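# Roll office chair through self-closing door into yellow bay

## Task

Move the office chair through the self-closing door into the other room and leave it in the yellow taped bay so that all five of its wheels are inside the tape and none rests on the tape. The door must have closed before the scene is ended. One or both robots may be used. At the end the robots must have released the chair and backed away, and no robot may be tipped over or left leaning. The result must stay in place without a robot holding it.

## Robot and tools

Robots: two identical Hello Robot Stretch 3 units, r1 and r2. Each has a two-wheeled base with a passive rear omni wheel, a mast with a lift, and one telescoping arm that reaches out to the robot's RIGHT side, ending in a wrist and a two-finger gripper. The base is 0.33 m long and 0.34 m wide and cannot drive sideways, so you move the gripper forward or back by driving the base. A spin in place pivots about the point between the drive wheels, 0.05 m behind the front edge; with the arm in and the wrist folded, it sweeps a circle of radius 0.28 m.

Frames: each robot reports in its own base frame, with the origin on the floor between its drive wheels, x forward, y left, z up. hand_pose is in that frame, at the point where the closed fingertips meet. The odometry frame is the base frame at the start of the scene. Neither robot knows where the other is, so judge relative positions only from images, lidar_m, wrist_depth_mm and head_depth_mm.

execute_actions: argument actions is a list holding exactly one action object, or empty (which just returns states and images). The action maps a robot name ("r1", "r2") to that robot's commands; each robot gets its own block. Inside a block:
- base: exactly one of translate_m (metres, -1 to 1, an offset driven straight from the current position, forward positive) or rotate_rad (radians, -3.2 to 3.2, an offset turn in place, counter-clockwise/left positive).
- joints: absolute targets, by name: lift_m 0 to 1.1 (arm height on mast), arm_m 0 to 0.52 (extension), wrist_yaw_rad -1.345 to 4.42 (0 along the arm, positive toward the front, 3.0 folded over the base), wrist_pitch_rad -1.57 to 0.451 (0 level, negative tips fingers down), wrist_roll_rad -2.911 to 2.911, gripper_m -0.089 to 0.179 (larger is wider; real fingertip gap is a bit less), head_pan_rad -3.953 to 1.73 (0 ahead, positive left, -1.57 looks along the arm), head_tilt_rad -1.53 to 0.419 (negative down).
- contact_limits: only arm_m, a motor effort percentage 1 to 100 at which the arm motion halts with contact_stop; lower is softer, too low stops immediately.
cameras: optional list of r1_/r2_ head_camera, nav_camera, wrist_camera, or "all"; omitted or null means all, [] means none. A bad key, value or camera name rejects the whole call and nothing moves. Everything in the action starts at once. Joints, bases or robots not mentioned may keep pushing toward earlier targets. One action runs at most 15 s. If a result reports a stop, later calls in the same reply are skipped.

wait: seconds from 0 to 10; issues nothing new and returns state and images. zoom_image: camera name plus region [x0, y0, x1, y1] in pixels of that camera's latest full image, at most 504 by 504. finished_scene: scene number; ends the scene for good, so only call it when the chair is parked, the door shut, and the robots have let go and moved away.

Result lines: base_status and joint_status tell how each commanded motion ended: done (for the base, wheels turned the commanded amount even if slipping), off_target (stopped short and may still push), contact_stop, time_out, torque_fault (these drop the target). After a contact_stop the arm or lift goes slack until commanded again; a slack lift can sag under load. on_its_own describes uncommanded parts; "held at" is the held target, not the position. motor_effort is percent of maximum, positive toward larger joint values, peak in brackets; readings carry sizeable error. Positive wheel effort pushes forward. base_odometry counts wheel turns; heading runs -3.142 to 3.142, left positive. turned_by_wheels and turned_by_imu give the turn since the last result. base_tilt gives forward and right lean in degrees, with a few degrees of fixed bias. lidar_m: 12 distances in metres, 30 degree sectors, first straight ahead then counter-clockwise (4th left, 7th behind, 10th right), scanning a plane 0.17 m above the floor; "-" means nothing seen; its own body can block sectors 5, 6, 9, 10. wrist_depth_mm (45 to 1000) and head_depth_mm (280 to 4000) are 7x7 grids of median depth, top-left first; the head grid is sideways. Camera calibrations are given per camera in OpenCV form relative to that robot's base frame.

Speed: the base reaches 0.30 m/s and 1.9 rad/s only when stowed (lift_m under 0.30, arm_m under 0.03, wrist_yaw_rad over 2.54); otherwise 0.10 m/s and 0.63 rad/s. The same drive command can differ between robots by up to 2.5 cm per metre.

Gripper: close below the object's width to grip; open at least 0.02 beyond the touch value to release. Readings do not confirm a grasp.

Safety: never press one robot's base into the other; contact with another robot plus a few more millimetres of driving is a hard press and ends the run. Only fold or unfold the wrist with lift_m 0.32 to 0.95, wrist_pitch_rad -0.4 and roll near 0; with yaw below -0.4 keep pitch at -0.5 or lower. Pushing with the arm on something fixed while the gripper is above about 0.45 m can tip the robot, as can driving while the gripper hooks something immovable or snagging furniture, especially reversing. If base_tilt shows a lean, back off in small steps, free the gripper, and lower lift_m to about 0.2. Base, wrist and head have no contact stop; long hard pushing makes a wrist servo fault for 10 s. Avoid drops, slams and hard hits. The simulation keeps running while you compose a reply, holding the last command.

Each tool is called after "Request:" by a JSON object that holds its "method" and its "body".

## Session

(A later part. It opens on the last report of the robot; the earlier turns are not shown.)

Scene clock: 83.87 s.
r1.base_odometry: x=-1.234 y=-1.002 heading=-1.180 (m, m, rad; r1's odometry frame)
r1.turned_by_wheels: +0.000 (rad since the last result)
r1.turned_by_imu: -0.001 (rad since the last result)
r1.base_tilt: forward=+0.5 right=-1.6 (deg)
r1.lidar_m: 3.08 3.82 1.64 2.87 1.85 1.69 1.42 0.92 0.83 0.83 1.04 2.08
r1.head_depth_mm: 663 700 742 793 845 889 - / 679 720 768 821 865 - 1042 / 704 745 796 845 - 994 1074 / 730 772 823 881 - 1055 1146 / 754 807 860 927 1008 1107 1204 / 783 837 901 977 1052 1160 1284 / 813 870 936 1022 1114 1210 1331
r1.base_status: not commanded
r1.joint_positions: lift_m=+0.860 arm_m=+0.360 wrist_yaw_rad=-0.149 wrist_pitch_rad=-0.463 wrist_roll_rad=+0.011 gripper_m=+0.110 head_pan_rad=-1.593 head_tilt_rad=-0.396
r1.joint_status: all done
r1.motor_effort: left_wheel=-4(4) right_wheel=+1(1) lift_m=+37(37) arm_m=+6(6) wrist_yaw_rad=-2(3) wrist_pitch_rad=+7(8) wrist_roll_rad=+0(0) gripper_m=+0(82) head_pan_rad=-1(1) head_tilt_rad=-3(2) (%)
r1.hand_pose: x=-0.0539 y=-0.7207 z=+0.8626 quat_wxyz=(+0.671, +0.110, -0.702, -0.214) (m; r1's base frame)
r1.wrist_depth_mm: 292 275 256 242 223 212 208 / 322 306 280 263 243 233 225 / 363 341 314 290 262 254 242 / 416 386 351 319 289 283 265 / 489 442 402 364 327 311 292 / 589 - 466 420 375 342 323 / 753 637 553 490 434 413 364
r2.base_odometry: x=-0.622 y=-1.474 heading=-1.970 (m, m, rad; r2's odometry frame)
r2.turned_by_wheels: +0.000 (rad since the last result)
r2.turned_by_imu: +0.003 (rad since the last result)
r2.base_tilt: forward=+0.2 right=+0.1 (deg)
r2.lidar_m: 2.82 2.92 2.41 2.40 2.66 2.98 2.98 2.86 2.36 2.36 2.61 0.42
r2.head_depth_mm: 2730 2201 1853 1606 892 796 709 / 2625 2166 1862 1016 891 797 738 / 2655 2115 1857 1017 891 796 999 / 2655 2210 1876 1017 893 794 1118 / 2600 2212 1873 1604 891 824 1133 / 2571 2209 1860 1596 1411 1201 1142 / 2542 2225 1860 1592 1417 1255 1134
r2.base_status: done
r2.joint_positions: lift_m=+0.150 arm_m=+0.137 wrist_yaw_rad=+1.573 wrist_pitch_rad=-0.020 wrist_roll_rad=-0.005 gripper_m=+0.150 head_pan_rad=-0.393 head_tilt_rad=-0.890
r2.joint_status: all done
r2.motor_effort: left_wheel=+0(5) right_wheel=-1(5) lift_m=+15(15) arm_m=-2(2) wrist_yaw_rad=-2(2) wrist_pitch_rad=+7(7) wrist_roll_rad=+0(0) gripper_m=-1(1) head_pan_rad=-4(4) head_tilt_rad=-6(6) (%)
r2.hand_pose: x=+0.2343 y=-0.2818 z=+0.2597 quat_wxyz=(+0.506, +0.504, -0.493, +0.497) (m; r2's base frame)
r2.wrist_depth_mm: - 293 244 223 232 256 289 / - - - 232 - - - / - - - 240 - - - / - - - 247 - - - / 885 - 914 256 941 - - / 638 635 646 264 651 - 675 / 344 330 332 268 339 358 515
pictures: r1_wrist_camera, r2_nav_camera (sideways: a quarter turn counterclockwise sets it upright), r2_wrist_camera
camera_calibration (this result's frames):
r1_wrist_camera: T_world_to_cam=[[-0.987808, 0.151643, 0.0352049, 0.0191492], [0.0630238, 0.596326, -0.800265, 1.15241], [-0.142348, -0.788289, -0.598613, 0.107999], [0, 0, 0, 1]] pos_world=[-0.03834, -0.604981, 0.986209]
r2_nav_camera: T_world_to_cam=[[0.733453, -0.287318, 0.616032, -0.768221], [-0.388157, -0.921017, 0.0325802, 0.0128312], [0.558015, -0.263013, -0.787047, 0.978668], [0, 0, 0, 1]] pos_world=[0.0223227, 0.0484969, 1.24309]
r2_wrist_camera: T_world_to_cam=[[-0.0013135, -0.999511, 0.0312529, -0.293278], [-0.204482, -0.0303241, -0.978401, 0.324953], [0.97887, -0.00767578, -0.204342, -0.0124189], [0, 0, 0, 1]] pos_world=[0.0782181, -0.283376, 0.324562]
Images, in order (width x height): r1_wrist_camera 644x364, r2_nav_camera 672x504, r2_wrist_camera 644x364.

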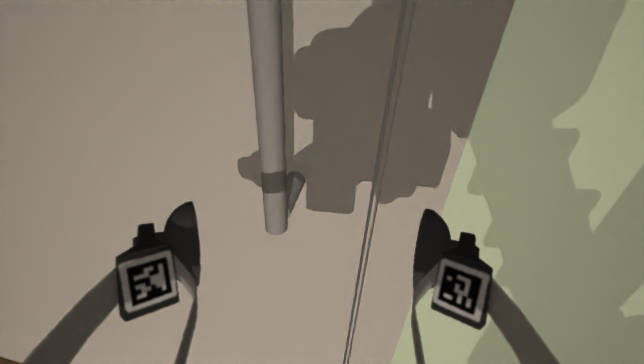

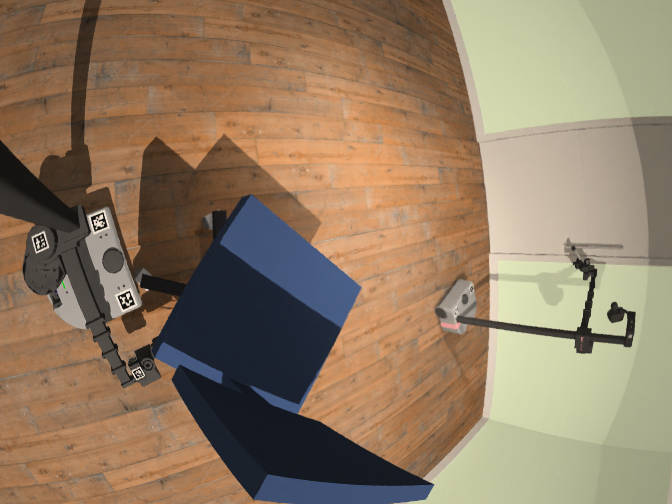

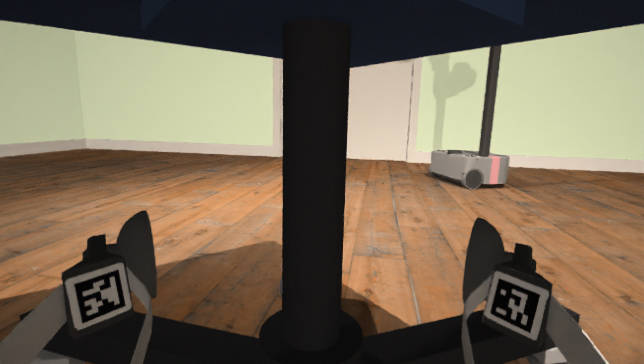

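Request:
{"method": "execute_actions", "body": {"actions": [{"r1":{"base":{"translate_m":0.015},"joints":{"lift_m":0.95,"arm_m":0.465,"wrist_pitch_rad":-0.5}},"r2":{"base":{"translate_m":0.14}}}], "cameras": ["r1_wrist_camera","r2_wrist_camera","r2_nav_camera"]}}

Scene clock: 91.97 s.
r1.base_odometry: x=-1.229 y=-1.016 heading=-1.180 (m, m, rad; r1's odometry frame)
r1.turned_by_wheels: +0.000 (rad since the last result)
r1.turned_by_imu: -0.001 (rad since the last result)
r1.base_tilt: forward=+0.4 right=-1.7 (deg)
r1.lidar_m: 3.07 3.80 1.53 2.89 1.86 1.70 1.43 0.92 0.84 0.83 1.05 2.09
r1.head_depth_mm: 667 704 747 791 - - 998 / 680 724 769 811 908 959 1038 / 709 752 801 859 919 1001 1081 / 733 777 834 - 972 1056 1153 / 758 813 869 935 1015 1110 1215 / 785 844 908 978 1066 1164 1282 / 816 879 942 1020 1117 1233 1339
r1.base_status: done
r1.joint_positions: lift_m=+0.950 arm_m=+0.465 wrist_yaw_rad=-0.149 wrist_pitch_rad=-0.512 wrist_roll_rad=+0.011 gripper_m=+0.110 head_pan_rad=-1.593 head_tilt_rad=-0.396
r1.joint_status: all done
r1.motor_effort: left_wheel=-5(5) right_wheel=+1(5) lift_m=+37(40) arm_m=+6(5) wrist_yaw_rad=-2(2) wrist_pitch_rad=+7(5) wrist_roll_rad=+0(0) gripper_m=+0(1) head_pan_rad=-1(1) head_tilt_rad=-3(2) (%)
r1.hand_pose: x=-0.0529 y=-0.8187 z=+0.9420 quat_wxyz=(+0.665, +0.127, -0.699, -0.230) (m; r1's base frame)
r1.wrist_depth_mm: 191 180 170 98 151 143 125 / 214 201 187 109 165 154 135 / 244 228 210 123 182 163 147 / 287 260 238 202 203 176 165 / 342 305 274 234 230 194 190 / 419 - 327 270 268 216 220 / 564 470 399 321 299 267 253
r2.base_odometry: x=-0.676 y=-1.603 heading=-1.970 (m, m, rad; r2's odometry frame)
r2.turned_by_wheels: +0.000 (rad since the last result)
r2.turned_by_imu: +0.002 (rad since the last result)
r2.base_tilt: forward=+0.2 right=+0.1 (deg)
r2.lidar_m: 2.68 2.89 2.38 2.37 2.64 3.13 3.10 2.89 2.38 2.37 0.42 1.90
r2.head_depth_mm: 2665 2187 1851 1597 891 795 719 / 2581 2113 1850 1012 889 795 727 / 2596 2080 1842 1036 893 794 1027 / 2569 2192 1857 1600 892 811 1136 / 2538 2229 1855 1601 1380 1202 1135 / 2464 2194 1855 1601 1410 1260 1138 / 2468 2210 1853 1617 1419 1261 1133
r2.base_status: done
r2.joint_positions: lift_m=+0.150 arm_m=+0.137 wrist_yaw_rad=+1.572 wrist_pitch_rad=-0.020 wrist_roll_rad=-0.005 gripper_m=+0.150 head_pan_rad=-0.393 head_tilt_rad=-0.891
r2.joint_status: not commanded
r2.motor_effort: left_wheel=+3(11) right_wheel=+13(41) lift_m=+15(15) arm_m=-1(2) wrist_yaw_rad=-2(1) wrist_pitch_rad=+7(7) wrist_roll_rad=+0(0) gripper_m=-1(1) head_pan_rad=-5(5) head_tilt_rad=-5(5) (%)
r2.hand_pose: x=+0.2343 y=-0.2819 z=+0.2598 quat_wxyz=(+0.506, +0.504, -0.493, +0.497) (m; r2's base frame)
r2.wrist_depth_mm: - 323 315 238 175 225 286 / - - - - 181 - - / - - - - 186 - - / - - - - 192 - - / 902 - 926 923 197 - - / 637 635 640 645 204 - 669 / 460 348 332 498 211 483 512
pictures: r1_wrist_camera, r2_nav_camera (sideways: a quarter turn counterclockwise sets it upright), r2_wrist_camera
camera_calibration (this result's frames):
r1_wrist_camera: T_world_to_cam=[[-0.988052, 0.150014, 0.0353454, 0.0307524], [0.06883, 0.634691, -0.769695, 1.27728], [-0.137899, -0.758066, -0.637433, 0.139884], [0, 0, 0, 1]] pos_world=[-0.0382406, -0.709252, 1.0712]
r2_nav_camera: T_world_to_cam=[[0.734026, -0.287642, 0.615197, -0.767136], [-0.388219, -0.920991, 0.0325861, 0.0128239], [0.557218, -0.26275, -0.7877, 0.979521], [0, 0, 0, 1]] pos_world=[0.0222701, 0.0485192, 1.24309]
r2_wrist_camera: T_world_to_cam=[[-0.00198538, -0.99951, 0.031252, -0.293263], [-0.204234, -0.030188, -0.978456, 0.325002], [0.97892, -0.00832534, -0.204074, -0.0126805], [0, 0, 0, 1]] pos_world=[0.0782076, -0.283413, 0.324578]
Images, in order (width x height): r1_wrist_camera 644x364, r2_nav_camera 672x504, r2_wrist_camera 644x364.

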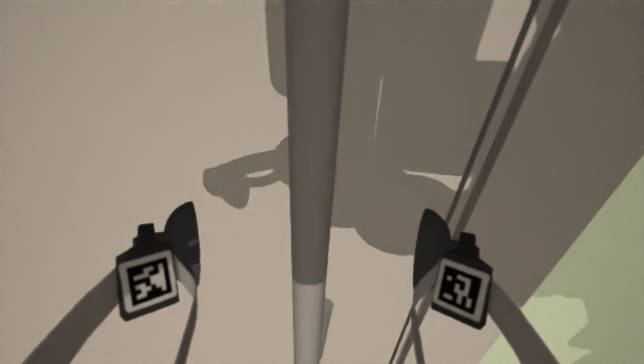

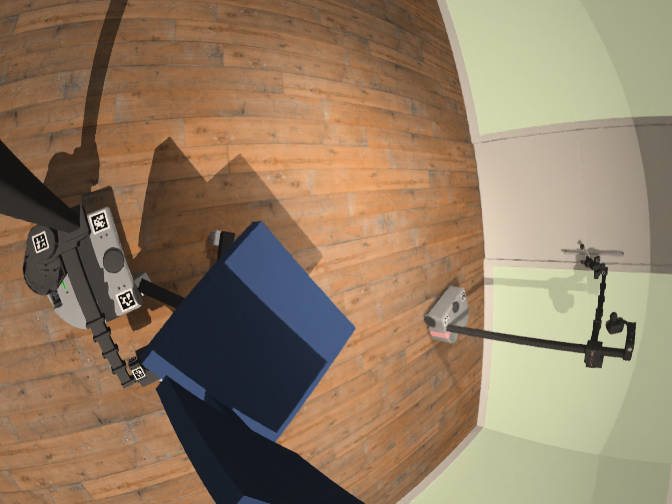

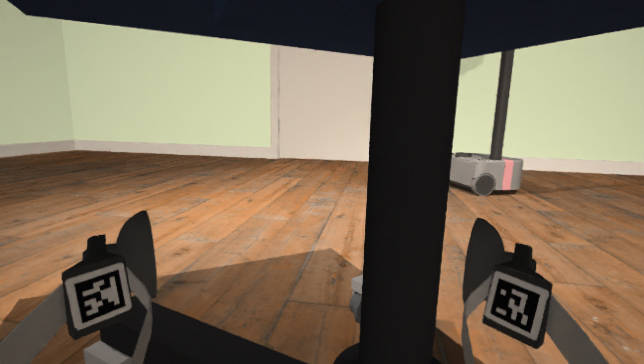

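Request:
{"method": "execute_actions", "body": {"actions": [{"r1":{"joints":{"arm_m":0.497}},"r2":{"base":{"rotate_rad":0.27},"joints":{"arm_m":0.265}}}], "cameras": ["r1_wrist_camera","r2_wrist_camera","r2_nav_camera"]}}

Request:
{"method": "execute_actions", "body": {"actions": [{"r1":{"joints":{"gripper_m":-0.01}}}], "cameras": ["r1_wrist_camera"]}}

Scene clock: 101.37 s.
r1.base_odometry: x=-1.229 y=-1.016 heading=-1.180 (m, m, rad; r1's odometry frame)
r1.turned_by_wheels: +0.000 (rad since the last result)
r1.turned_by_imu: -0.001 (rad since the last result)
r1.base_tilt: forward=+0.5 right=-1.8 (deg)
r1.lidar_m: 3.06 3.79 1.51 2.89 1.86 1.70 1.43 0.92 0.84 0.84 1.05 2.09
r1.head_depth_mm: 666 705 746 789 - - 993 / 681 723 766 806 908 962 1035 / 711 754 796 858 914 996 1074 / 735 777 830 - 970 1054 1151 / 762 810 869 932 1014 1103 1218 / 791 841 907 978 1068 1166 1283 / 816 881 944 1024 1114 1232 1331
r1.base_status: not commanded
r1.joint_positions: lift_m=+0.950 arm_m=+0.497 wrist_yaw_rad=-0.149 wrist_pitch_rad=-0.512 wrist_roll_rad=+0.011 gripper_m=+0.110 head_pan_rad=-1.593 head_tilt_rad=-0.396
r1.joint_status: all done
r1.motor_effort: left_wheel=-4(5) right_wheel=+2(2) lift_m=+36(37) arm_m=+6(7) wrist_yaw_rad=-1(2) wrist_pitch_rad=+7(7) wrist_roll_rad=+0(0) gripper_m=+1(1) head_pan_rad=-1(1) head_tilt_rad=-3(3) (%)
r1.hand_pose: x=-0.0529 y=-0.8507 z=+0.9420 quat_wxyz=(+0.665, +0.127, -0.699, -0.231) (m; r1's base frame)
r1.wrist_depth_mm: 156 148 139 66 122 117 111 / 177 165 154 73 135 128 117 / 201 187 172 83 149 141 120 / 233 215 195 94 167 154 131 / 281 250 225 110 189 165 145 / 347 - 269 224 223 175 166 / 460 388 327 267 251 213 201
r2.base_odometry: x=-0.676 y=-1.603 heading=-1.700 (m, m, rad; r2's odometry frame)
r2.turned_by_wheels: +0.270 (rad since the last result)
r2.turned_by_imu: +0.267 (rad since the last result)
r2.base_tilt: forward=+0.3 right=+0.0 (deg)
r2.lidar_m: 2.74 2.52 2.37 2.41 3.13 3.08 3.16 2.53 2.38 2.42 0.44 1.95
r2.head_depth_mm: 2490 2092 1852 1012 888 796 717 / 2472 2200 1862 1604 891 796 736 / 2492 2213 1844 1597 891 809 1117 / 2509 2206 1858 1603 894 1222 1138 / 2509 2225 1874 1599 1419 1256 1140 / 2487 2202 1863 1596 1409 1264 1131 / 2522 2225 1868 1597 1411 1252 1138
r2.base_status: done
r2.joint_positions: lift_m=+0.150 arm_m=+0.265 wrist_yaw_rad=+1.566 wrist_pitch_rad=-0.022 wrist_roll_rad=-0.005 gripper_m=+0.150 head_pan_rad=-0.393 head_tilt_rad=-0.891
r2.joint_status: all done
r2.motor_effort: left_wheel=-2(14) right_wheel=+8(38) lift_m=+15(15) arm_m=+2(3) wrist_yaw_rad=+3(30) wrist_pitch_rad=+7(9) wrist_roll_rad=+0(0) gripper_m=+0(9) head_pan_rad=-4(4) head_tilt_rad=-4(4) (%)
r2.hand_pose: x=+0.2343 y=-0.4109 z=+0.2593 quat_wxyz=(+0.508, +0.503, -0.494, +0.495) (m; r2's base frame)
r2.wrist_depth_mm: - 327 202 114 273 299 - / - - - 118 - - - / - - - 121 - - - / - - - 125 - - - / 869 - 846 128 950 - - / 640 635 599 132 620 - 664 / 456 329 468 137 418 481 508
pictures: r1_wrist_camera, r2_nav_camera (sideways: a quarter turn counterclockwise sets it upright), r2_wrist_camera
camera_calibration (this result's frames):
r1_wrist_camera: T_world_to_cam=[[-0.988052, 0.150012, 0.0353456, 0.035551], [0.0688369, 0.634738, -0.769656, 1.29758], [-0.137893, -0.758027, -0.63748, 0.115704], [0, 0, 0, 1]] pos_world=[-0.0382404, -0.741249, 1.07119]
r2_nav_camera: T_world_to_cam=[[0.734026, -0.287642, 0.615197, -0.767136], [-0.388219, -0.920991, 0.0325861, 0.0128239], [0.557218, -0.26275, -0.7877, 0.979521], [0, 0, 0, 1]] pos_world=[0.0222701, 0.0485192, 1.24309]
r2_wrist_camera: T_world_to_cam=[[-0.0074871, -0.999483, 0.0312593, -0.420866], [-0.206427, -0.029042, -0.978031, 0.32145], [0.978433, -0.0137754, -0.206103, -0.0153998], [0, 0, 0, 1]] pos_world=[0.0782725, -0.411525, 0.32437]
Images, in order (width x height): r1_wrist_camera 644x364, r2_nav_camera 672x504, r2_wrist_camera 644x364.

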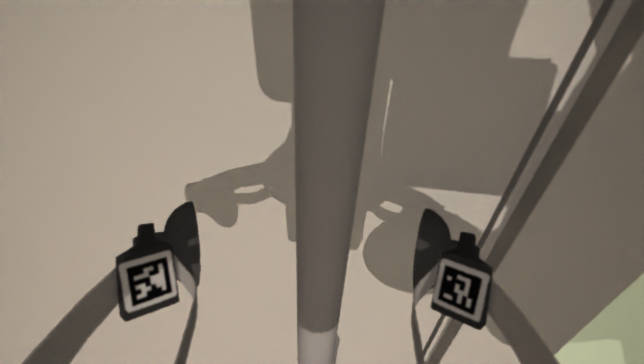

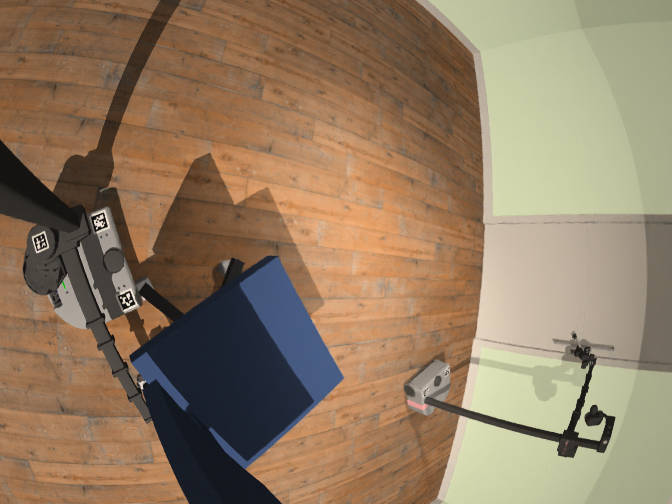

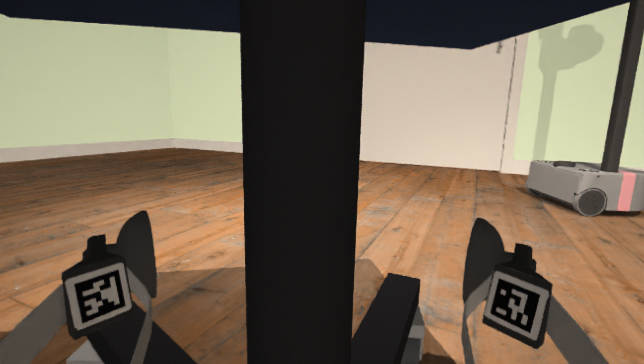

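Scene clock: 103.07 s.
r1.base_odometry: x=-1.229 y=-1.016 heading=-1.180 (m, m, rad; r1's odometry frame)
r1.turned_by_wheels: +0.000 (rad since the last result)
r1.turned_by_imu: -0.001 (rad since the last result)
r1.base_tilt: forward=+0.5 right=-1.6 (deg)
r1.lidar_m: 3.07 3.81 1.50 2.90 1.86 1.70 1.43 0.92 0.84 0.84 1.05 2.09
r1.head_depth_mm: 669 706 748 792 - - 994 / 680 725 769 809 909 965 1042 / 711 751 791 865 915 992 1083 / 734 779 833 - 965 1056 1151 / 761 810 870 932 1015 1104 1218 / 789 843 906 979 1066 1162 1285 / 817 876 943 1030 1120 1227 1332
r1.base_status: not commanded
r1.joint_positions: lift_m=+0.950 arm_m=+0.497 wrist_yaw_rad=-0.161 wrist_pitch_rad=-0.515 wrist_roll_rad=+0.011 gripper_m=-0.010 head_pan_rad=-1.593 head_tilt_rad=-0.396
r1.joint_status: all done
r1.motor_effort: left_wheel=-12(13) right_wheel=+8(8) lift_m=+36(37) arm_m=+6(6) wrist_yaw_rad=+12(13) wrist_pitch_rad=+8(8) wrist_roll_rad=+0(0) gripper_m=-11(86) head_pan_rad=-1(2) head_tilt_rad=-3(3) (%)
r1.hand_pose: x=-0.0554 y=-0.8500 z=+0.9415 quat_wxyz=(+0.664, +0.123, -0.699, -0.235) (m; r1's base frame)
r1.wrist_depth_mm: 153 146 137 66 124 117 110 / 173 162 152 73 135 128 111 / 196 183 170 82 149 140 120 / 228 211 194 94 167 154 131 / 274 248 224 105 187 162 147 / 336 300 269 123 211 181 171 / 443 377 328 263 260 209 209
r2.base_odometry: x=-0.676 y=-1.603 heading=-1.700 (m, m, rad; r2's odometry frame)
r2.turned_by_wheels: +0.000 (rad since the last result)
r2.turned_by_imu: +0.000 (rad since the last result)
r2.base_tilt: forward=+0.3 right=+0.1 (deg)
r2.lidar_m: 2.73 2.53 2.37 2.42 3.13 3.10 3.16 2.52 2.37 2.42 0.44 1.94
r2.head_depth_mm: 2479 2105 1857 1017 890 795 717 / 2506 2220 1849 1598 893 795 739 / 2494 2220 1848 1603 888 807 1120 / 2493 2206 1865 1598 893 1215 1139 / 2502 2210 1858 1607 1415 1258 1133 / 2530 2194 1877 1606 1406 1262 1134 / 2521 2203 1861 1611 1409 1258 1134
r2.base_status: not commanded
r2.joint_positions: lift_m=+0.150 arm_m=+0.265 wrist_yaw_rad=+1.566 wrist_pitch_rad=-0.022 wrist_roll_rad=-0.005 gripper_m=+0.150 head_pan_rad=-0.393 head_tilt_rad=-0.891
r2.joint_status: not commanded
r2.motor_effort: left_wheel=-1(1) right_wheel=+7(7) lift_m=+15(16) arm_m=+2(1) wrist_yaw_rad=+3(2) wrist_pitch_rad=+7(7) wrist_roll_rad=+0(0) gripper_m=-1(0) head_pan_rad=-5(5) head_tilt_rad=-5(5) (%)
r2.hand_pose: x=+0.2343 y=-0.4109 z=+0.2593 quat_wxyz=(+0.508, +0.503, -0.494, +0.495) (m; r2's base frame)
r2.wrist_depth_mm: - 331 200 114 272 300 - / - - - 117 - - - / - - - 121 - - - / - - - 125 - - - / 877 - 835 129 921 - - / 636 623 601 133 626 - 680 / 461 328 468 137 417 482 511
pictures: r1_wrist_camera
camera_calibration (this result's frames):
r1_wrist_camera: T_world_to_cam=[[-0.986103, 0.162327, 0.0353515, 0.0434868], [0.07709, 0.635595, -0.768164, 1.29669], [-0.147163, -0.754764, -0.639276, 0.119559], [0, 0, 0, 1]] pos_world=[-0.0394846, -0.740989, 1.07096]
Images, in order (width x height): r1_wrist_camera 644x364.

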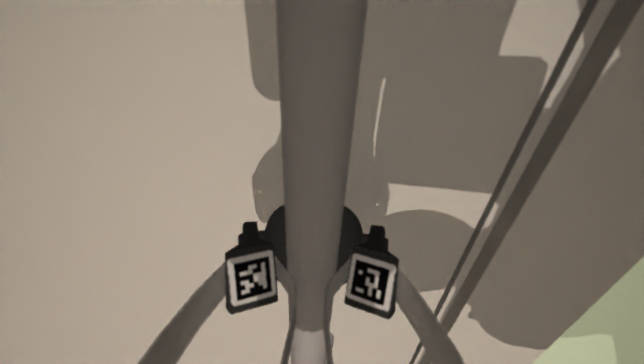

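Request:
{"method": "execute_actions", "body": {"actions": [{"r1":{"base":{"translate_m":0.189},"joints":{"arm_m":0.304,"wrist_yaw_rad":-0.45}},"r2":{"base":{"rotate_rad":0.06},"joints":{"arm_m":0.27}}}], "cameras": ["r1_wrist_camera","r2_wrist_camera","r2_nav_camera"]}}

Scene clock: 122.57 s.
r1.base_odometry: x=-1.157 y=-1.191 heading=-1.181 (m, m, rad; r1's odometry frame)
r1.turned_by_wheels: -0.001 (rad since the last result)
r1.turned_by_imu: +0.000 (rad since the last result)
r1.base_tilt: forward=+0.5 right=-1.7 (deg)
r1.lidar_m: 2.90 3.58 1.40 3.18 2.06 1.88 1.55 1.00 0.65 0.66 0.99 2.27
r1.head_depth_mm: 517 558 797 852 - 1013 1082 / 535 564 596 620 697 750 1052 / 569 599 637 661 723 790 856 / 607 644 688 735 - 865 942 / 652 696 749 805 878 957 1055 / 703 752 816 882 971 1078 1192 / 759 824 894 980 1087 1218 1324
r1.base_status: done
r1.joint_positions: lift_m=+0.950 arm_m=+0.304 wrist_yaw_rad=-0.477 wrist_pitch_rad=-0.510 wrist_roll_rad=+0.011 gripper_m=-0.010 head_pan_rad=-1.593 head_tilt_rad=-0.396
r1.joint_status: wrist_yaw_rad off_target (ended at -0.477, target -0.450); the others done
r1.on_its_own: left_wheel is at rest, and its effort (-19) is outside its rest range (-18 to +18); wrist_yaw_rad is at rest, and its effort (+30) is outside its rest range (-12 to +12)
r1.motor_effort: left_wheel=-19(47) right_wheel=+14(26) lift_m=+36(36) arm_m=-5(16) wrist_yaw_rad=+30(80) wrist_pitch_rad=+6(10) wrist_roll_rad=+0(0) gripper_m=-12(19) head_pan_rad=-1(1) head_tilt_rad=-3(2) (%)
r1.hand_pose: x=-0.1188 y=-0.6374 z=+0.9424 quat_wxyz=(+0.619, +0.010, -0.710, -0.335) (m; r1's base frame)
r1.wrist_depth_mm: 149 145 138 69 127 123 389 / 167 160 153 77 140 136 433 / 188 180 170 87 155 156 488 / 216 205 193 98 173 528 559 / 255 239 222 109 195 609 653 / 309 286 263 130 232 726 784 / 389 353 321 272 287 924 957
r2.base_odometry: x=-0.676 y=-1.603 heading=-1.641 (m, m, rad; r2's odometry frame)
r2.turned_by_wheels: +0.060 (rad since the last result)
r2.turned_by_imu: +0.061 (rad since the last result)
r2.base_tilt: forward=+0.3 right=+0.1 (deg)
r2.lidar_m: 2.77 2.47 2.37 2.44 3.24 3.09 3.21 2.48 2.38 2.45 0.44 1.81
r2.head_depth_mm: 2448 1985 1855 1603 894 794 718 / 2308 2189 1853 1598 891 796 740 / 2412 2201 1862 1603 892 822 1138 / 2470 2211 1872 1598 1366 1237 1129 / 2518 2200 1862 1607 1406 1257 1132 / 2559 2201 1859 1609 1407 1256 1137 / 2568 2210 1867 1608 1415 1258 1135
r2.base_status: done
r2.joint_positions: lift_m=+0.150 arm_m=+0.270 wrist_yaw_rad=+1.567 wrist_pitch_rad=-0.022 wrist_roll_rad=-0.005 gripper_m=+0.150 head_pan_rad=-0.393 head_tilt_rad=-0.891
r2.joint_status: all done
r2.on_its_own: right_wheel is at rest, and its effort (+20) is outside its rest range (-18 to +18)
r2.motor_effort: left_wheel=-1(5) right_wheel=+20(24) lift_m=+15(15) arm_m=+2(1) wrist_yaw_rad=+3(3) wrist_pitch_rad=+7(7) wrist_roll_rad=+0(0) gripper_m=-1(1) head_pan_rad=-5(4) head_tilt_rad=-5(6) (%)
r2.hand_pose: x=+0.2343 y=-0.4158 z=+0.2594 quat_wxyz=(+0.508, +0.503, -0.494, +0.495) (m; r2's base frame)
r2.wrist_depth_mm: - - 289 95 210 297 - / - - - 98 - - - / - - - 100 - - - / - - - 104 - - - / 891 - 829 107 949 - - / 649 628 598 110 617 - 666 / 463 343 469 114 355 481 512
pictures: r1_wrist_camera, r2_nav_camera (sideways: a quarter turn counterclockwise sets it upright), r2_wrist_camera
camera_calibration (this result's frames):
r1_wrist_camera: T_world_to_cam=[[-0.886833, 0.460747, 0.035197, 0.148647], [0.269207, 0.577064, -0.771054, 1.15546], [-0.375572, -0.674321, -0.635796, 0.292137], [0, 0, 0, 1]] pos_world=[-0.0695143, -0.538267, 1.07143]
r2_nav_camera: T_world_to_cam=[[0.734026, -0.287642, 0.615197, -0.767136], [-0.388219, -0.920991, 0.0325861, 0.0128239], [0.557218, -0.26275, -0.7877, 0.979521], [0, 0, 0, 1]] pos_world=[0.0222701, 0.0485192, 1.24309]
r2_wrist_camera: T_world_to_cam=[[-0.00717747, -0.999486, 0.0312585, -0.425866], [-0.206095, -0.0291096, -0.978099, 0.321303], [0.978506, -0.0134625, -0.20578, -0.0154308], [0, 0, 0, 1]] pos_world=[0.0782614, -0.416502, 0.324403]
Images, in order (width x height): r1_wrist_camera 644x364, r2_nav_camera 672x504, r2_wrist_camera 644x364.

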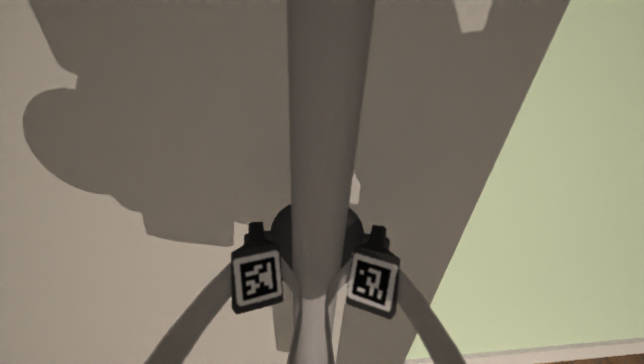

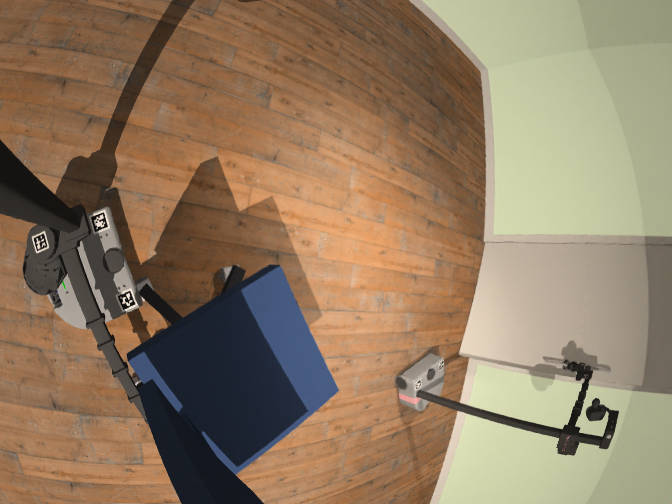

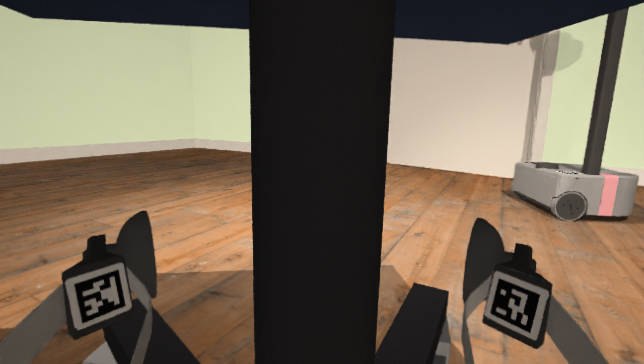

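Model works well. Next step, and r2 closes its grip.

Request:
{"method": "execute_actions", "body": {"actions": [{"r1":{"base":{"translate_m":0.225},"joints":{"arm_m":0.171,"wrist_yaw_rad":-0.77}},"r2":{"joints":{"gripper_m":0.03}}}], "cameras": ["r1_wrist_camera","r2_wrist_camera"]}}

Scene clock: 127.60 s.
r1.base_odometry: x=-1.071 y=-1.399 heading=-1.182 (m, m, rad; r1's odometry frame)
r1.turned_by_wheels: -0.001 (rad since the last result)
r1.turned_by_imu: +0.005 (rad since the last result)
r1.base_tilt: forward=+0.5 right=-1.6 (deg)
r1.lidar_m: 2.70 3.35 1.29 3.49 2.27 2.08 1.67 1.08 0.49 0.57 1.16 2.51
r1.head_depth_mm: 423 434 445 472 - - 573 / 463 485 510 538 - 518 640 / 510 536 569 603 - - 761 / 570 604 644 690 776 - 885 / 644 688 742 803 879 981 1067 / 739 799 874 964 1065 1196 1319 / 872 964 1067 1190 1316 1463 1411
r1.base_status: done
r1.joint_positions: lift_m=+0.950 arm_m=+0.171 wrist_yaw_rad=-0.726 wrist_pitch_rad=-0.503 wrist_roll_rad=+0.013 gripper_m=-0.010 head_pan_rad=-1.593 head_tilt_rad=-0.396
r1.joint_status: wrist_yaw_rad off_target (ended at -0.726, target -0.770); the others done
r1.on_its_own: wrist_yaw_rad is held at -0.670, not at your -0.770, by its stall guard, which is still easing
r1.motor_effort: left_wheel=-17(48) right_wheel=+15(23) lift_m=+35(37) arm_m=+3(24) wrist_yaw_rad=+63(100) wrist_pitch_rad=+2(6) wrist_roll_rad=-1(2) gripper_m=-15(24) head_pan_rad=-1(2) head_tilt_rad=-2(2) (%)
r1.hand_pose: x=-0.1629 y=-0.4749 z=+0.9441 quat_wxyz=(+0.573, -0.081, -0.706, -0.407) (m; r1's base frame)
r1.wrist_depth_mm: 153 147 140 71 127 124 827 / 172 163 155 78 139 136 923 / 193 184 173 88 155 153 - / 220 208 195 99 173 - - / 259 243 225 111 194 - - / 314 288 262 127 221 - - / 397 355 321 278 277 - -
r2.base_odometry: x=-0.676 y=-1.603 heading=-1.641 (m, m, rad; r2's odometry frame)
r2.turned_by_wheels: +0.000 (rad since the last result)
r2.turned_by_imu: +0.001 (rad since the last result)
r2.base_tilt: forward=+0.2 right=+0.1 (deg)
r2.lidar_m: 2.78 2.48 2.37 2.45 3.23 3.08 3.21 2.48 2.37 2.46 0.44 1.63
r2.head_depth_mm: 2443 1837 1836 1597 891 795 718 / 2111 2044 1859 1600 892 793 739 / 2231 2230 1849 1588 892 821 1131 / 2378 2212 1868 1596 1363 1242 1133 / 2473 2203 1863 1605 1414 1258 1132 / 2531 2208 1873 1597 1411 1256 1137 / 2564 2198 1854 1616 1409 1259 1136
r2.base_status: not commanded
r2.joint_positions: lift_m=+0.150 arm_m=+0.270 wrist_yaw_rad=+1.560 wrist_pitch_rad=-0.022 wrist_roll_rad=-0.005 gripper_m=+0.031 head_pan_rad=-0.393 head_tilt_rad=-0.891
r2.joint_status: all done
r2.on_its_own: right_wheel is at rest, and its effort (+20) is outside its rest range (-18 to +18)
r2.motor_effort: left_wheel=-1(1) right_wheel=+20(19) lift_m=+15(15) arm_m=+1(2) wrist_yaw_rad=+7(8) wrist_pitch_rad=+7(7) wrist_roll_rad=+0(0) gripper_m=-14(89) head_pan_rad=-4(4) head_tilt_rad=-3(4) (%)
r2.hand_pose: x=+0.2343 y=-0.4176 z=+0.2594 quat_wxyz=(+0.510, +0.501, -0.496, +0.493) (m; r2's base frame)
r2.wrist_depth_mm: - - 286 95 211 298 - / - - - 98 - - - / - - - 101 - - - / - - - 104 - - - / 877 885 807 106 957 984 - / 630 631 116 110 - 662 671 / 483 345 472 114 353 506 506
pictures: r1_wrist_camera, r2_wrist_camera
camera_calibration (this result's frames):
r1_wrist_camera: T_world_to_cam=[[-0.744982, 0.666265, 0.0330682, 0.157328], [0.401153, 0.487052, -0.775794, 1.05801], [-0.53299, -0.564687, -0.630119, 0.407266], [0, 0, 0, 1]] pos_world=[-0.0901477, -0.390149, 1.07222]
r2_wrist_camera: T_world_to_cam=[[-0.0136299, -0.999418, 0.0312582, -0.426074], [-0.206231, -0.0277792, -0.978109, 0.321852], [0.978408, -0.019778, -0.205733, -0.0180677], [0, 0, 0, 1]] pos_world=[0.0782462, -0.417242, 0.324407]
Images, in order (width x height): r1_wrist_camera 644x364, r2_wrist_camera 644x364.

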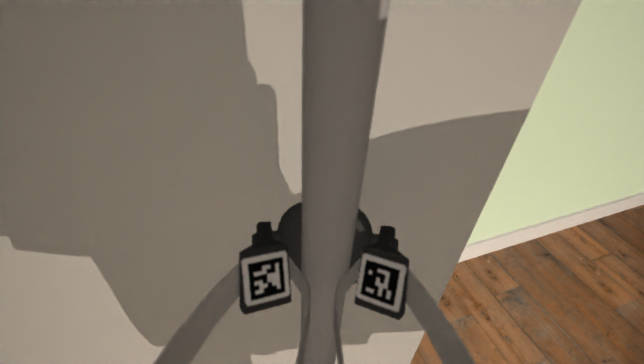

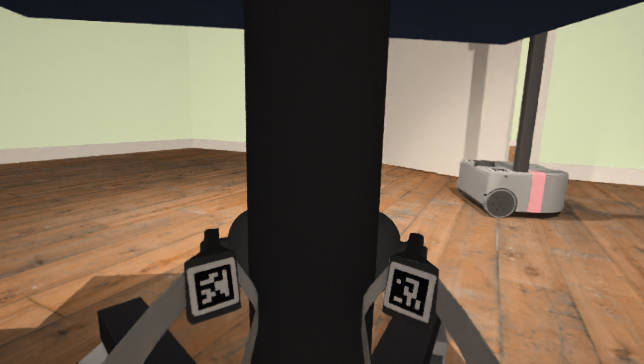

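Request:
{"method": "execute_actions", "body": {"actions": [{"r1":{"base":{"translate_m":0.17},"joints":{"arm_m":0.11,"wrist_yaw_rad":-0.88}},"r2":{"base":{"rotate_rad":-0.49},"joints":{"arm_m":0.17}}}], "cameras": ["r1_wrist_camera","r2_nav_camera"]}}

Scene clock: 133.37 s.
r1.base_odometry: x=-1.006 y=-1.556 heading=-1.182 (m, m, rad; r1's odometry frame)
r1.turned_by_wheels: -0.001 (rad since the last result)
r1.turned_by_imu: -0.002 (rad since the last result)
r1.base_tilt: forward=+0.6 right=-1.8 (deg)
r1.lidar_m: 2.54 3.15 1.61 1.41 2.44 2.23 1.78 1.15 0.42 0.56 1.32 2.52
r1.head_depth_mm: 409 425 442 462 475 - 454 / 460 481 503 528 541 - - / 529 554 585 619 673 - - / 618 656 701 746 811 - - / 743 800 867 939 1033 1156 1330 / 936 1029 1124 1224 1342 1458 1413 / 1037 1113 1205 1301 1426 1570 1414
r1.base_status: done
r1.joint_positions: lift_m=+0.950 arm_m=+0.110 wrist_yaw_rad=-0.917 wrist_pitch_rad=-0.499 wrist_roll_rad=+0.011 gripper_m=-0.010 head_pan_rad=-1.593 head_tilt_rad=-0.396
r1.joint_status: wrist_yaw_rad off_target (ended at -0.917, target -0.880); the others done
r1.on_its_own: wrist_yaw_rad is at rest, and its effort (+41) is outside its rest range (-12 to +12)
r1.motor_effort: left_wheel=-12(19) right_wheel=+10(12) lift_m=+35(35) arm_m=+0(19) wrist_yaw_rad=+41(74) wrist_pitch_rad=+0(2) wrist_roll_rad=+0(1) gripper_m=-12(18) head_pan_rad=-1(1) head_tilt_rad=-2(2) (%)
r1.hand_pose: x=-0.1909 y=-0.3847 z=+0.9448 quat_wxyz=(+0.533, -0.149, -0.694, -0.460) (m; r1's base frame)
r1.wrist_depth_mm: 151 146 140 70 128 124 - / 170 162 154 78 141 137 - / 190 181 171 87 155 155 - / 217 206 194 99 173 - - / 256 239 222 111 194 - - / 307 284 261 130 229 - - / 386 348 320 263 281 - -
r2.base_odometry: x=-0.676 y=-1.603 heading=-2.131 (m, m, rad; r2's odometry frame)
r2.turned_by_wheels: -0.490 (rad since the last result)
r2.turned_by_imu: -0.486 (rad since the last result)
r2.base_tilt: forward=+0.2 right=+0.1 (deg)
r2.lidar_m: 1.54 2.80 2.44 2.37 2.48 3.18 3.10 3.23 2.45 2.38 0.37 2.77
r2.head_depth_mm: 2698 2203 1850 1595 888 795 719 / 2724 2193 1838 1610 891 793 719 / 2710 2213 1852 1594 889 798 730 / 2614 2212 1867 1604 890 809 1120 / 2562 2221 1865 1601 1409 1239 1137 / 2484 1838 1790 1613 1416 1261 1133 / 1867 2053 1808 1609 1413 1259 1134
r2.base_status: done
r2.joint_positions: lift_m=+0.150 arm_m=+0.170 wrist_yaw_rad=+1.490 wrist_pitch_rad=-0.020 wrist_roll_rad=-0.005 gripper_m=+0.031 head_pan_rad=-0.393 head_tilt_rad=-0.891
r2.joint_status: all done
r2.on_its_own: wrist_yaw_rad is held at +1.500, not at your +1.570, by its stall guard, which is not easing now
r2.motor_effort: left_wheel=+3(25) right_wheel=-2(48) lift_m=+17(15) arm_m=-3(6) wrist_yaw_rad=+7(38) wrist_pitch_rad=+6(7) wrist_roll_rad=+0(0) gripper_m=-13(19) head_pan_rad=-4(4) head_tilt_rad=-4(5) (%)
r2.hand_pose: x=+0.2335 y=-0.3360 z=+0.2599 quat_wxyz=(+0.526, +0.483, -0.513, +0.476) (m; r2's base frame)
r2.wrist_depth_mm: - - 286 96 208 294 - / - - - 99 - - - / - - - 102 - - - / - - - 105 - - - / 881 888 858 108 964 985 - / 630 642 - 111 - 656 676 / 472 344 469 115 356 512 508
pictures: r1_wrist_camera, r2_nav_camera (sideways: a quarter turn counterclockwise sets it upright)
camera_calibration (this result's frames):
r1_wrist_camera: T_world_to_cam=[[-0.605571, 0.795023, 0.0349752, 0.150621], [0.482933, 0.402073, -0.77789, 1.01076], [-0.632503, -0.454176, -0.627427, 0.464713], [0, 0, 0, 1]] pos_world=[-0.102987, -0.315086, 1.07257]
r2_nav_camera: T_world_to_cam=[[0.73403, -0.28764, 0.615194, -0.767132], [-0.388215, -0.920993, 0.0325861, 0.0128238], [0.557216, -0.262747, -0.787702, 0.979524], [0, 0, 0, 1]] pos_world=[0.0222697, 0.0485193, 1.24309]
Images, in order (width x height): r1_wrist_camera 644x364, r2_nav_camera 672x504.

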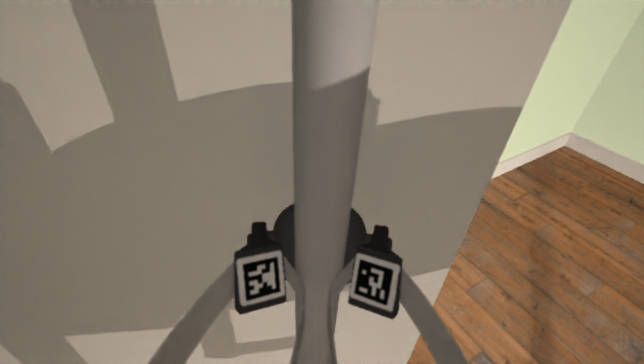

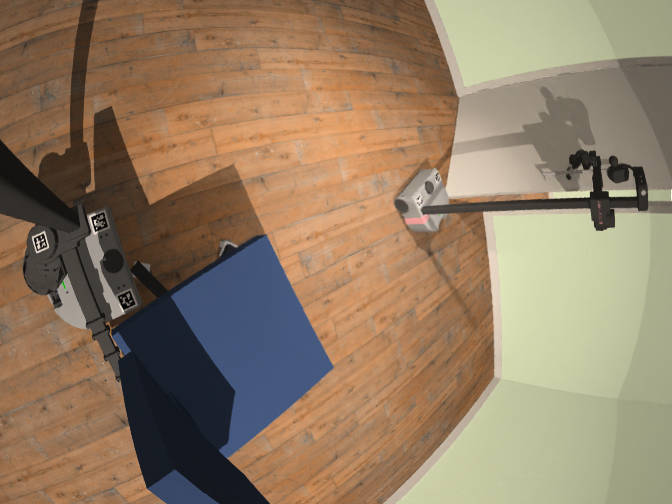

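Request:
{"method": "execute_actions", "body": {"actions": [{"r1":{"base":{"translate_m":0.18},"joints":{"arm_m":0.088,"wrist_yaw_rad":-1.1}},"r2":{"base":{"translate_m":0.2},"joints":{"arm_m":0.10,"wrist_yaw_rad":1.55}}}], "cameras": ["r2_nav_camera"]}}

Scene clock: 138.60 s.
r1.base_odometry: x=-0.938 y=-1.723 heading=-1.183 (m, m, rad; r1's odometry frame)
r1.turned_by_wheels: +0.000 (rad since the last result)
r1.turned_by_imu: -0.001 (rad since the last result)
r1.base_tilt: forward=+0.5 right=-1.6 (deg)
r1.lidar_m: 2.38 2.94 1.34 1.17 2.62 2.40 1.90 0.37 0.38 0.63 1.39 2.36
r1.head_depth_mm: 447 460 475 490 505 - - / 524 543 564 587 603 - - / 637 664 694 731 789 - - / 804 857 909 968 1044 - - / 1021 1081 1158 1250 1360 1482 1452 / 1072 1142 1226 1322 1445 1573 1418 / 1102 1186 1283 1398 1514 1654 1408
r1.base_status: done
r1.joint_positions: lift_m=+0.950 arm_m=+0.088 wrist_yaw_rad=-1.135 wrist_pitch_rad=-0.495 wrist_roll_rad=+0.011 gripper_m=-0.010 head_pan_rad=-1.593 head_tilt_rad=-0.396
r1.joint_status: wrist_yaw_rad off_target (ended at -1.135, target -1.100); the others done
r1.on_its_own: wrist_yaw_rad is at rest, and its effort (+39) is outside its rest range (-12 to +12)
r1.motor_effort: left_wheel=-11(25) right_wheel=+9(10) lift_m=+35(35) arm_m=+0(22) wrist_yaw_rad=+39(87) wrist_pitch_rad=-3(5) wrist_roll_rad=+0(0) gripper_m=-12(19) head_pan_rad=-1(1) head_tilt_rad=-2(2) (%)
r1.hand_pose: x=-0.2154 y=-0.3233 z=+0.9456 quat_wxyz=(+0.481, -0.225, -0.674, -0.514) (m; r1's base frame)
r1.wrist_depth_mm: 147 143 138 71 130 126 - / 162 158 152 78 142 140 - / 183 176 169 88 157 - - / 208 199 190 100 175 - - / 241 230 216 111 195 - - / 287 272 257 130 246 - - / 355 325 311 260 284 - -
r2.base_odometry: x=-0.782 y=-1.773 heading=-2.131 (m, m, rad; r2's odometry frame)
r2.turned_by_wheels: +0.000 (rad since the last result)
r2.turned_by_imu: +0.002 (rad since the last result)
r2.base_tilt: forward=+0.2 right=+0.1 (deg)
r2.lidar_m: 1.25 2.60 2.43 2.37 2.47 3.39 3.29 3.31 2.46 2.37 0.30 2.57
r2.head_depth_mm: 2703 2220 1854 1599 893 797 717 / 2644 2196 1868 1602 892 791 719 / 2577 2222 1857 1609 893 796 716 / 2513 2220 1867 1603 892 799 717 / 2472 2223 1859 1609 1409 795 1103 / 2420 2206 1706 1601 1414 1216 1138 / 2718 1865 1599 1604 1417 1258 1137
r2.base_status: done
r2.joint_positions: lift_m=+0.150 arm_m=+0.100 wrist_yaw_rad=+1.558 wrist_pitch_rad=-0.020 wrist_roll_rad=-0.005 gripper_m=+0.031 head_pan_rad=-0.393 head_tilt_rad=-0.891
r2.joint_status: all done
r2.motor_effort: left_wheel=+10(13) right_wheel=+4(40) lift_m=+16(16) arm_m=-1(7) wrist_yaw_rad=-6(74) wrist_pitch_rad=+7(7) wrist_roll_rad=+0(0) gripper_m=-13(22) head_pan_rad=-4(4) head_tilt_rad=-4(5) (%)
r2.hand_pose: x=+0.2343 y=-0.2484 z=+0.2596 quat_wxyz=(+0.510, +0.501, -0.496, +0.493) (m; r2's base frame)
r2.wrist_depth_mm: - - 259 95 299 296 - / - - - 98 - - - / - - - 100 - - - / - - - 104 - - - / 886 886 123 107 - 957 - / 621 630 115 110 - 661 660 / 481 350 469 114 347 508 512
pictures: r2_nav_camera (sideways: a quarter turn counterclockwise sets it upright)
camera_calibration (this result's frames):
r2_nav_camera: T_world_to_cam=[[0.73403, -0.28764, 0.615193, -0.767132], [-0.388214, -0.920993, 0.0325861, 0.0128238], [0.557216, -0.262746, -0.787703, 0.979525], [0, 0, 0, 1]] pos_world=[0.0222696, 0.0485193, 1.24309]
Images, in order (width x height): r2_nav_camera 672x504.

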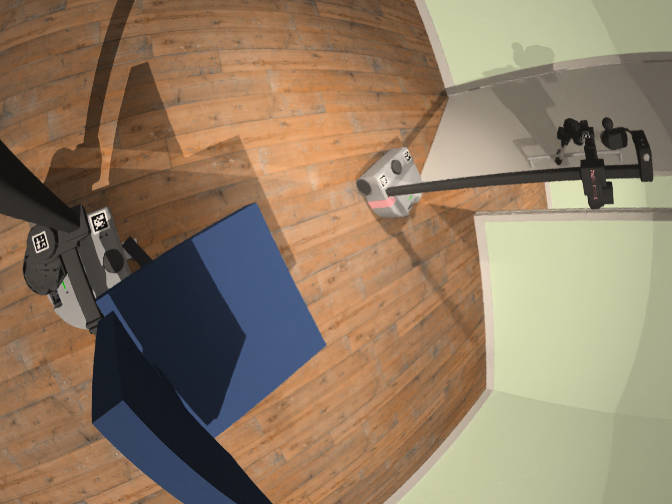

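Request:
{"method": "execute_actions", "body": {"actions": [{"r1":{"base":{"translate_m":0.245},"joints":{"arm_m":0.082,"wrist_yaw_rad":-1.29}},"r2":{"base":{"translate_m":0.22},"joints":{"arm_m":0.06}}}], "cameras": ["r2_nav_camera","r1_wrist_camera"]}}

Scene clock: 144.63 s.
r1.base_odometry: x=-0.846 y=-1.949 heading=-1.183 (m, m, rad; r1's odometry frame)
r1.turned_by_wheels: +0.000 (rad since the last result)
r1.turned_by_imu: -0.002 (rad since the last result)
r1.base_tilt: forward=+0.6 right=-1.6 (deg)
r1.lidar_m: 2.14 2.66 1.12 0.95 2.87 2.62 2.05 0.34 0.37 0.88 1.51 2.13
r1.head_depth_mm: 590 597 601 610 616 - - / 787 795 808 820 825 - - / 1028 1091 1148 1236 1308 - - / 1078 1143 1225 1310 1416 - - / 1110 1186 1277 1377 1493 1608 1463 / 1160 1236 1340 1440 1555 1668 1414 / 1207 1293 1387 1512 1645 1728 1415
r1.base_status: done
r1.joint_positions: lift_m=+0.950 arm_m=+0.082 wrist_yaw_rad=-1.297 wrist_pitch_rad=-0.495 wrist_roll_rad=+0.011 gripper_m=-0.010 head_pan_rad=-1.593 head_tilt_rad=-0.396
r1.joint_status: all done
r1.motor_effort: left_wheel=-3(18) right_wheel=+4(10) lift_m=+35(35) arm_m=-5(17) wrist_yaw_rad=+7(71) wrist_pitch_rad=-3(4) wrist_roll_rad=+0(0) gripper_m=-10(16) head_pan_rad=-2(1) head_tilt_rad=-3(2) (%)
r1.hand_pose: x=-0.2275 y=-0.2850 z=+0.9457 quat_wxyz=(+0.438, -0.279, -0.653, -0.551) (m; r1's base frame)
r1.wrist_depth_mm: 159 151 142 71 127 121 - / 178 167 156 78 139 132 - / 202 188 175 88 153 149 - / 233 215 197 100 170 - - / 277 249 226 110 189 - - / 338 298 - 127 214 - - / 432 369 324 271 274 - -
r2.base_odometry: x=-0.899 y=-1.959 heading=-2.130 (m, m, rad; r2's odometry frame)
r2.turned_by_wheels: +0.000 (rad since the last result)
r2.turned_by_imu: +0.003 (rad since the last result)
r2.base_tilt: forward=+0.2 right=+0.1 (deg)
r2.lidar_m: 0.95 2.37 2.44 2.36 2.47 3.44 3.51 3.28 2.46 2.38 0.28 0.28
r2.head_depth_mm: 2557 2211 1859 1595 890 795 718 / 2472 2194 1853 1610 890 795 716 / 2451 2193 1852 1604 896 792 719 / 2346 2184 1848 1601 890 794 716 / 2228 2213 1867 1602 1411 799 741 / 2491 2196 1871 1597 1405 824 1132 / 2712 2210 1858 1450 1409 1261 1135
r2.base_status: done
r2.joint_positions: lift_m=+0.150 arm_m=+0.060 wrist_yaw_rad=+1.516 wrist_pitch_rad=-0.020 wrist_roll_rad=-0.005 gripper_m=+0.031 head_pan_rad=-0.393 head_tilt_rad=-0.891
r2.joint_status: all done
r2.on_its_own: wrist_yaw_rad is held at +1.503, not at your +1.550, by its stall guard, which is not easing now
r2.motor_effort: left_wheel=+12(17) right_wheel=+2(21) lift_m=+16(16) arm_m=-1(6) wrist_yaw_rad=-9(51) wrist_pitch_rad=+7(7) wrist_roll_rad=+0(0) gripper_m=-13(19) head_pan_rad=-4(4) head_tilt_rad=-4(4) (%)
r2.hand_pose: x=+0.2339 y=-0.2191 z=+0.2596 quat_wxyz=(+0.520, +0.490, -0.507, +0.482) (m; r2's base frame)
r2.wrist_depth_mm: - - 260 95 300 295 - / - - - 98 - - - / - - - 101 - - - / - 954 851 103 - - - / 883 837 123 107 - 976 - / 615 636 115 110 - 665 678 / 468 343 469 114 356 510 512
pictures: r1_wrist_camera, r2_nav_camera (sideways: a quarter turn counterclockwise sets it upright)
camera_calibration (this result's frames):
r1_wrist_camera: T_world_to_cam=[[-0.267559, 0.962903, 0.035063, 0.1739], [0.594234, 0.193545, -0.780658, 0.957619], [-0.758484, -0.188036, -0.623974, 0.531337], [0, 0, 0, 1]] pos_world=[-0.11951, -0.25288, 1.07302]
r2_nav_camera: T_world_to_cam=[[0.73403, -0.28764, 0.615193, -0.767132], [-0.388215, -0.920993, 0.0325861, 0.0128238], [0.557216, -0.262746, -0.787702, 0.979525], [0, 0, 0, 1]] pos_world=[0.0222696, 0.0485193, 1.24309]
Images, in order (width x height): r1_wrist_camera 644x364, r2_nav_camera 672x504.

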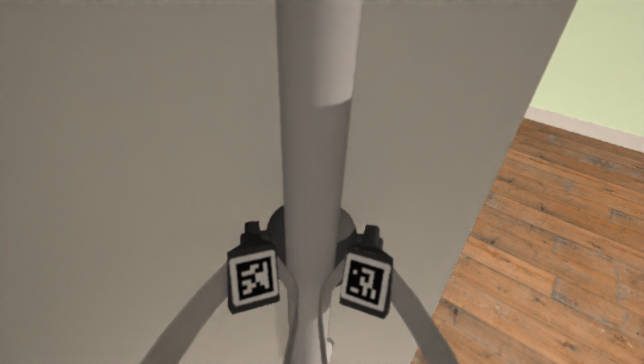

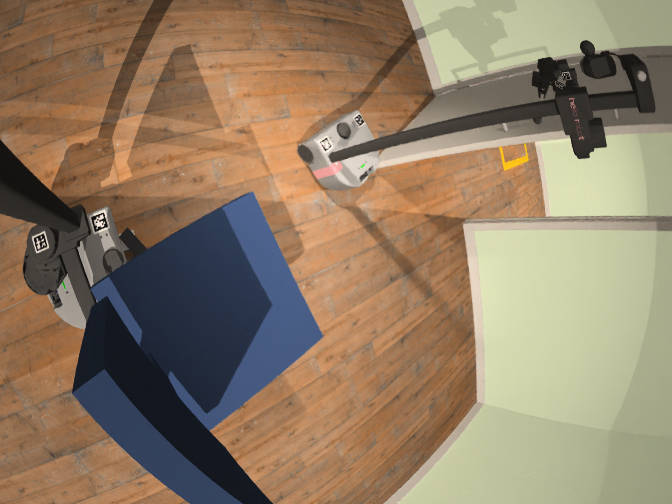

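Request:
{"method": "execute_actions", "body": {"actions": [{"r1":{"base":{"translate_m":0.26},"joints":{"arm_m":0.105,"wrist_yaw_rad":-1.24}},"r2":{"base":{"translate_m":0.15},"joints":{"head_pan_rad":-0.1,"head_tilt_rad":-0.6}}}], "cameras": ["r2_nav_camera","r1_wrist_camera"]}}

Scene clock: 153.17 s.
r1.base_odometry: x=-0.747 y=-2.190 heading=-1.183 (m, m, rad; r1's odometry frame)
r1.turned_by_wheels: +0.000 (rad since the last result)
r1.turned_by_imu: -0.099 (rad since the last result)
r1.base_tilt: forward=+0.4 right=-1.5 (deg)
r1.lidar_m: 1.90 2.21 3.89 0.93 0.95 2.86 2.52 0.34 0.37 1.27 1.49 1.89
r1.head_depth_mm: 769 756 747 740 734 - - / 1047 1098 1157 1141 1068 - - / 1079 1149 1221 1319 1403 - - / 1112 1187 1260 1347 1452 - - / 1134 1208 1299 1399 1514 1624 1456 / 1160 1236 1334 1429 1554 1654 1406 / 1193 1277 1371 1488 1609 1728 1414
r1.base_status: done
r1.joint_positions: lift_m=+0.950 arm_m=+0.105 wrist_yaw_rad=-1.302 wrist_pitch_rad=-0.495 wrist_roll_rad=+0.011 gripper_m=-0.010 head_pan_rad=-1.593 head_tilt_rad=-0.396
r1.joint_status: wrist_yaw_rad off_target (ended at -1.302, target -1.240); the others done
r1.on_its_own: wrist_yaw_rad is held at -1.306, not at your -1.240, by its stall guard, which is not easing now
r1.motor_effort: left_wheel=+0(13) right_wheel=+4(17) lift_m=+34(35) arm_m=+4(17) wrist_yaw_rad=-5(75) wrist_pitch_rad=-3(3) wrist_roll_rad=+0(0) gripper_m=-9(17) head_pan_rad=-1(2) head_tilt_rad=-3(3) (%)
r1.hand_pose: x=-0.2278 y=-0.3065 z=+0.9457 quat_wxyz=(+0.437, -0.280, -0.653, -0.552) (m; r1's base frame)
r1.wrist_depth_mm: 183 165 149 71 125 115 - / 208 185 165 79 135 124 - / 238 210 184 88 148 136 - / 289 244 209 100 164 155 - / 350 290 247 111 183 - - / 452 356 291 128 202 - - / 660 467 351 257 255 - -
r2.base_odometry: x=-0.979 y=-2.086 heading=-2.130 (m, m, rad; r2's odometry frame)
r2.turned_by_wheels: +0.000 (rad since the last result)
r2.turned_by_imu: +0.003 (rad since the last result)
r2.base_tilt: forward=+0.2 right=+0.1 (deg)
r2.lidar_m: 1.16 0.80 2.43 2.36 2.46 3.41 3.65 3.32 2.47 2.39 0.28 0.28
r2.head_depth_mm: 1931 2116 2364 2166 1717 1447 789 / 1896 2088 2358 2156 1726 1449 791 / - 3953 2622 2158 1733 1442 790 / - - 2835 2165 1742 1457 1243 / - - 2889 2155 1729 1452 1250 / - - 2870 2178 1697 1386 1250 / - - 2285 2042 1751 1285 1229
r2.base_status: done
r2.joint_positions: lift_m=+0.150 arm_m=+0.060 wrist_yaw_rad=+1.516 wrist_pitch_rad=-0.020 wrist_roll_rad=-0.005 gripper_m=+0.031 head_pan_rad=-0.107 head_tilt_rad=-0.606
r2.joint_status: all done
r2.on_its_own: wrist_yaw_rad is held at +1.503, not at your +1.550, by its stall guard, which is not easing now
r2.motor_effort: left_wheel=+12(17) right_wheel=+4(13) lift_m=+16(15) arm_m=-1(1) wrist_yaw_rad=-10(10) wrist_pitch_rad=+7(7) wrist_roll_rad=+0(0) gripper_m=-13(13) head_pan_rad=+5(36) head_tilt_rad=+2(22) (%)
r2.hand_pose: x=+0.2339 y=-0.2191 z=+0.2596 quat_wxyz=(+0.520, +0.490, -0.507, +0.482) (m; r2's base frame)
r2.wrist_depth_mm: - 969 259 95 300 295 - / - - - 98 - - - / - - - 100 - - - / 778 - - 104 - - - / 635 773 123 107 - 971 - / 625 634 115 110 - 673 672 / 474 344 468 114 356 516 514
pictures: r1_wrist_camera, r2_nav_camera (sideways: a quarter turn counterclockwise sets it upright)
camera_calibration (this result's frames):
r1_wrist_camera: T_world_to_cam=[[-0.2633, 0.964062, 0.035458, 0.195433], [0.595159, 0.191254, -0.780517, 0.961263], [-0.759249, -0.184407, -0.624128, 0.528192], [0, 0, 0, 1]] pos_world=[-0.119618, -0.274853, 1.07301]
r2_nav_camera: T_world_to_cam=[[0.581798, -0.046836, 0.811984, -1.02267], [-0.121326, -0.992168, 0.0297028, 0.014938], [0.804233, -0.115796, -0.582924, 0.711674], [0, 0, 0, 1]] pos_world=[0.0244464, 0.0493323, 1.2448]
Images, in order (width x height): r1_wrist_camera 644x364, r2_nav_camera 672x504.

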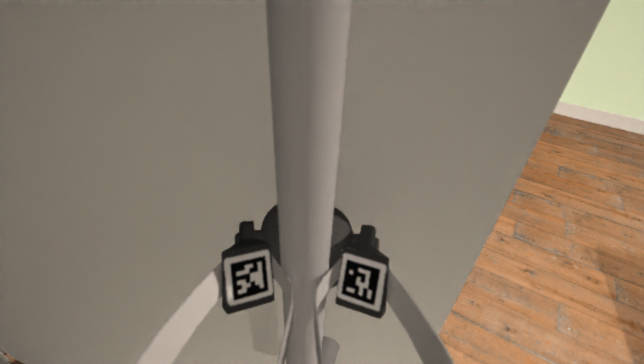

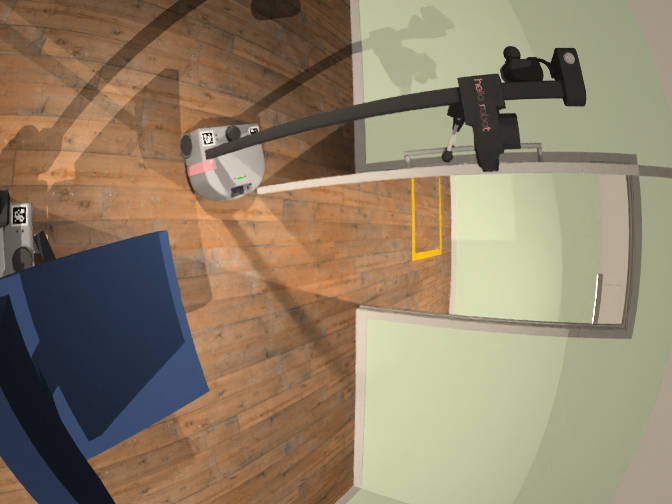

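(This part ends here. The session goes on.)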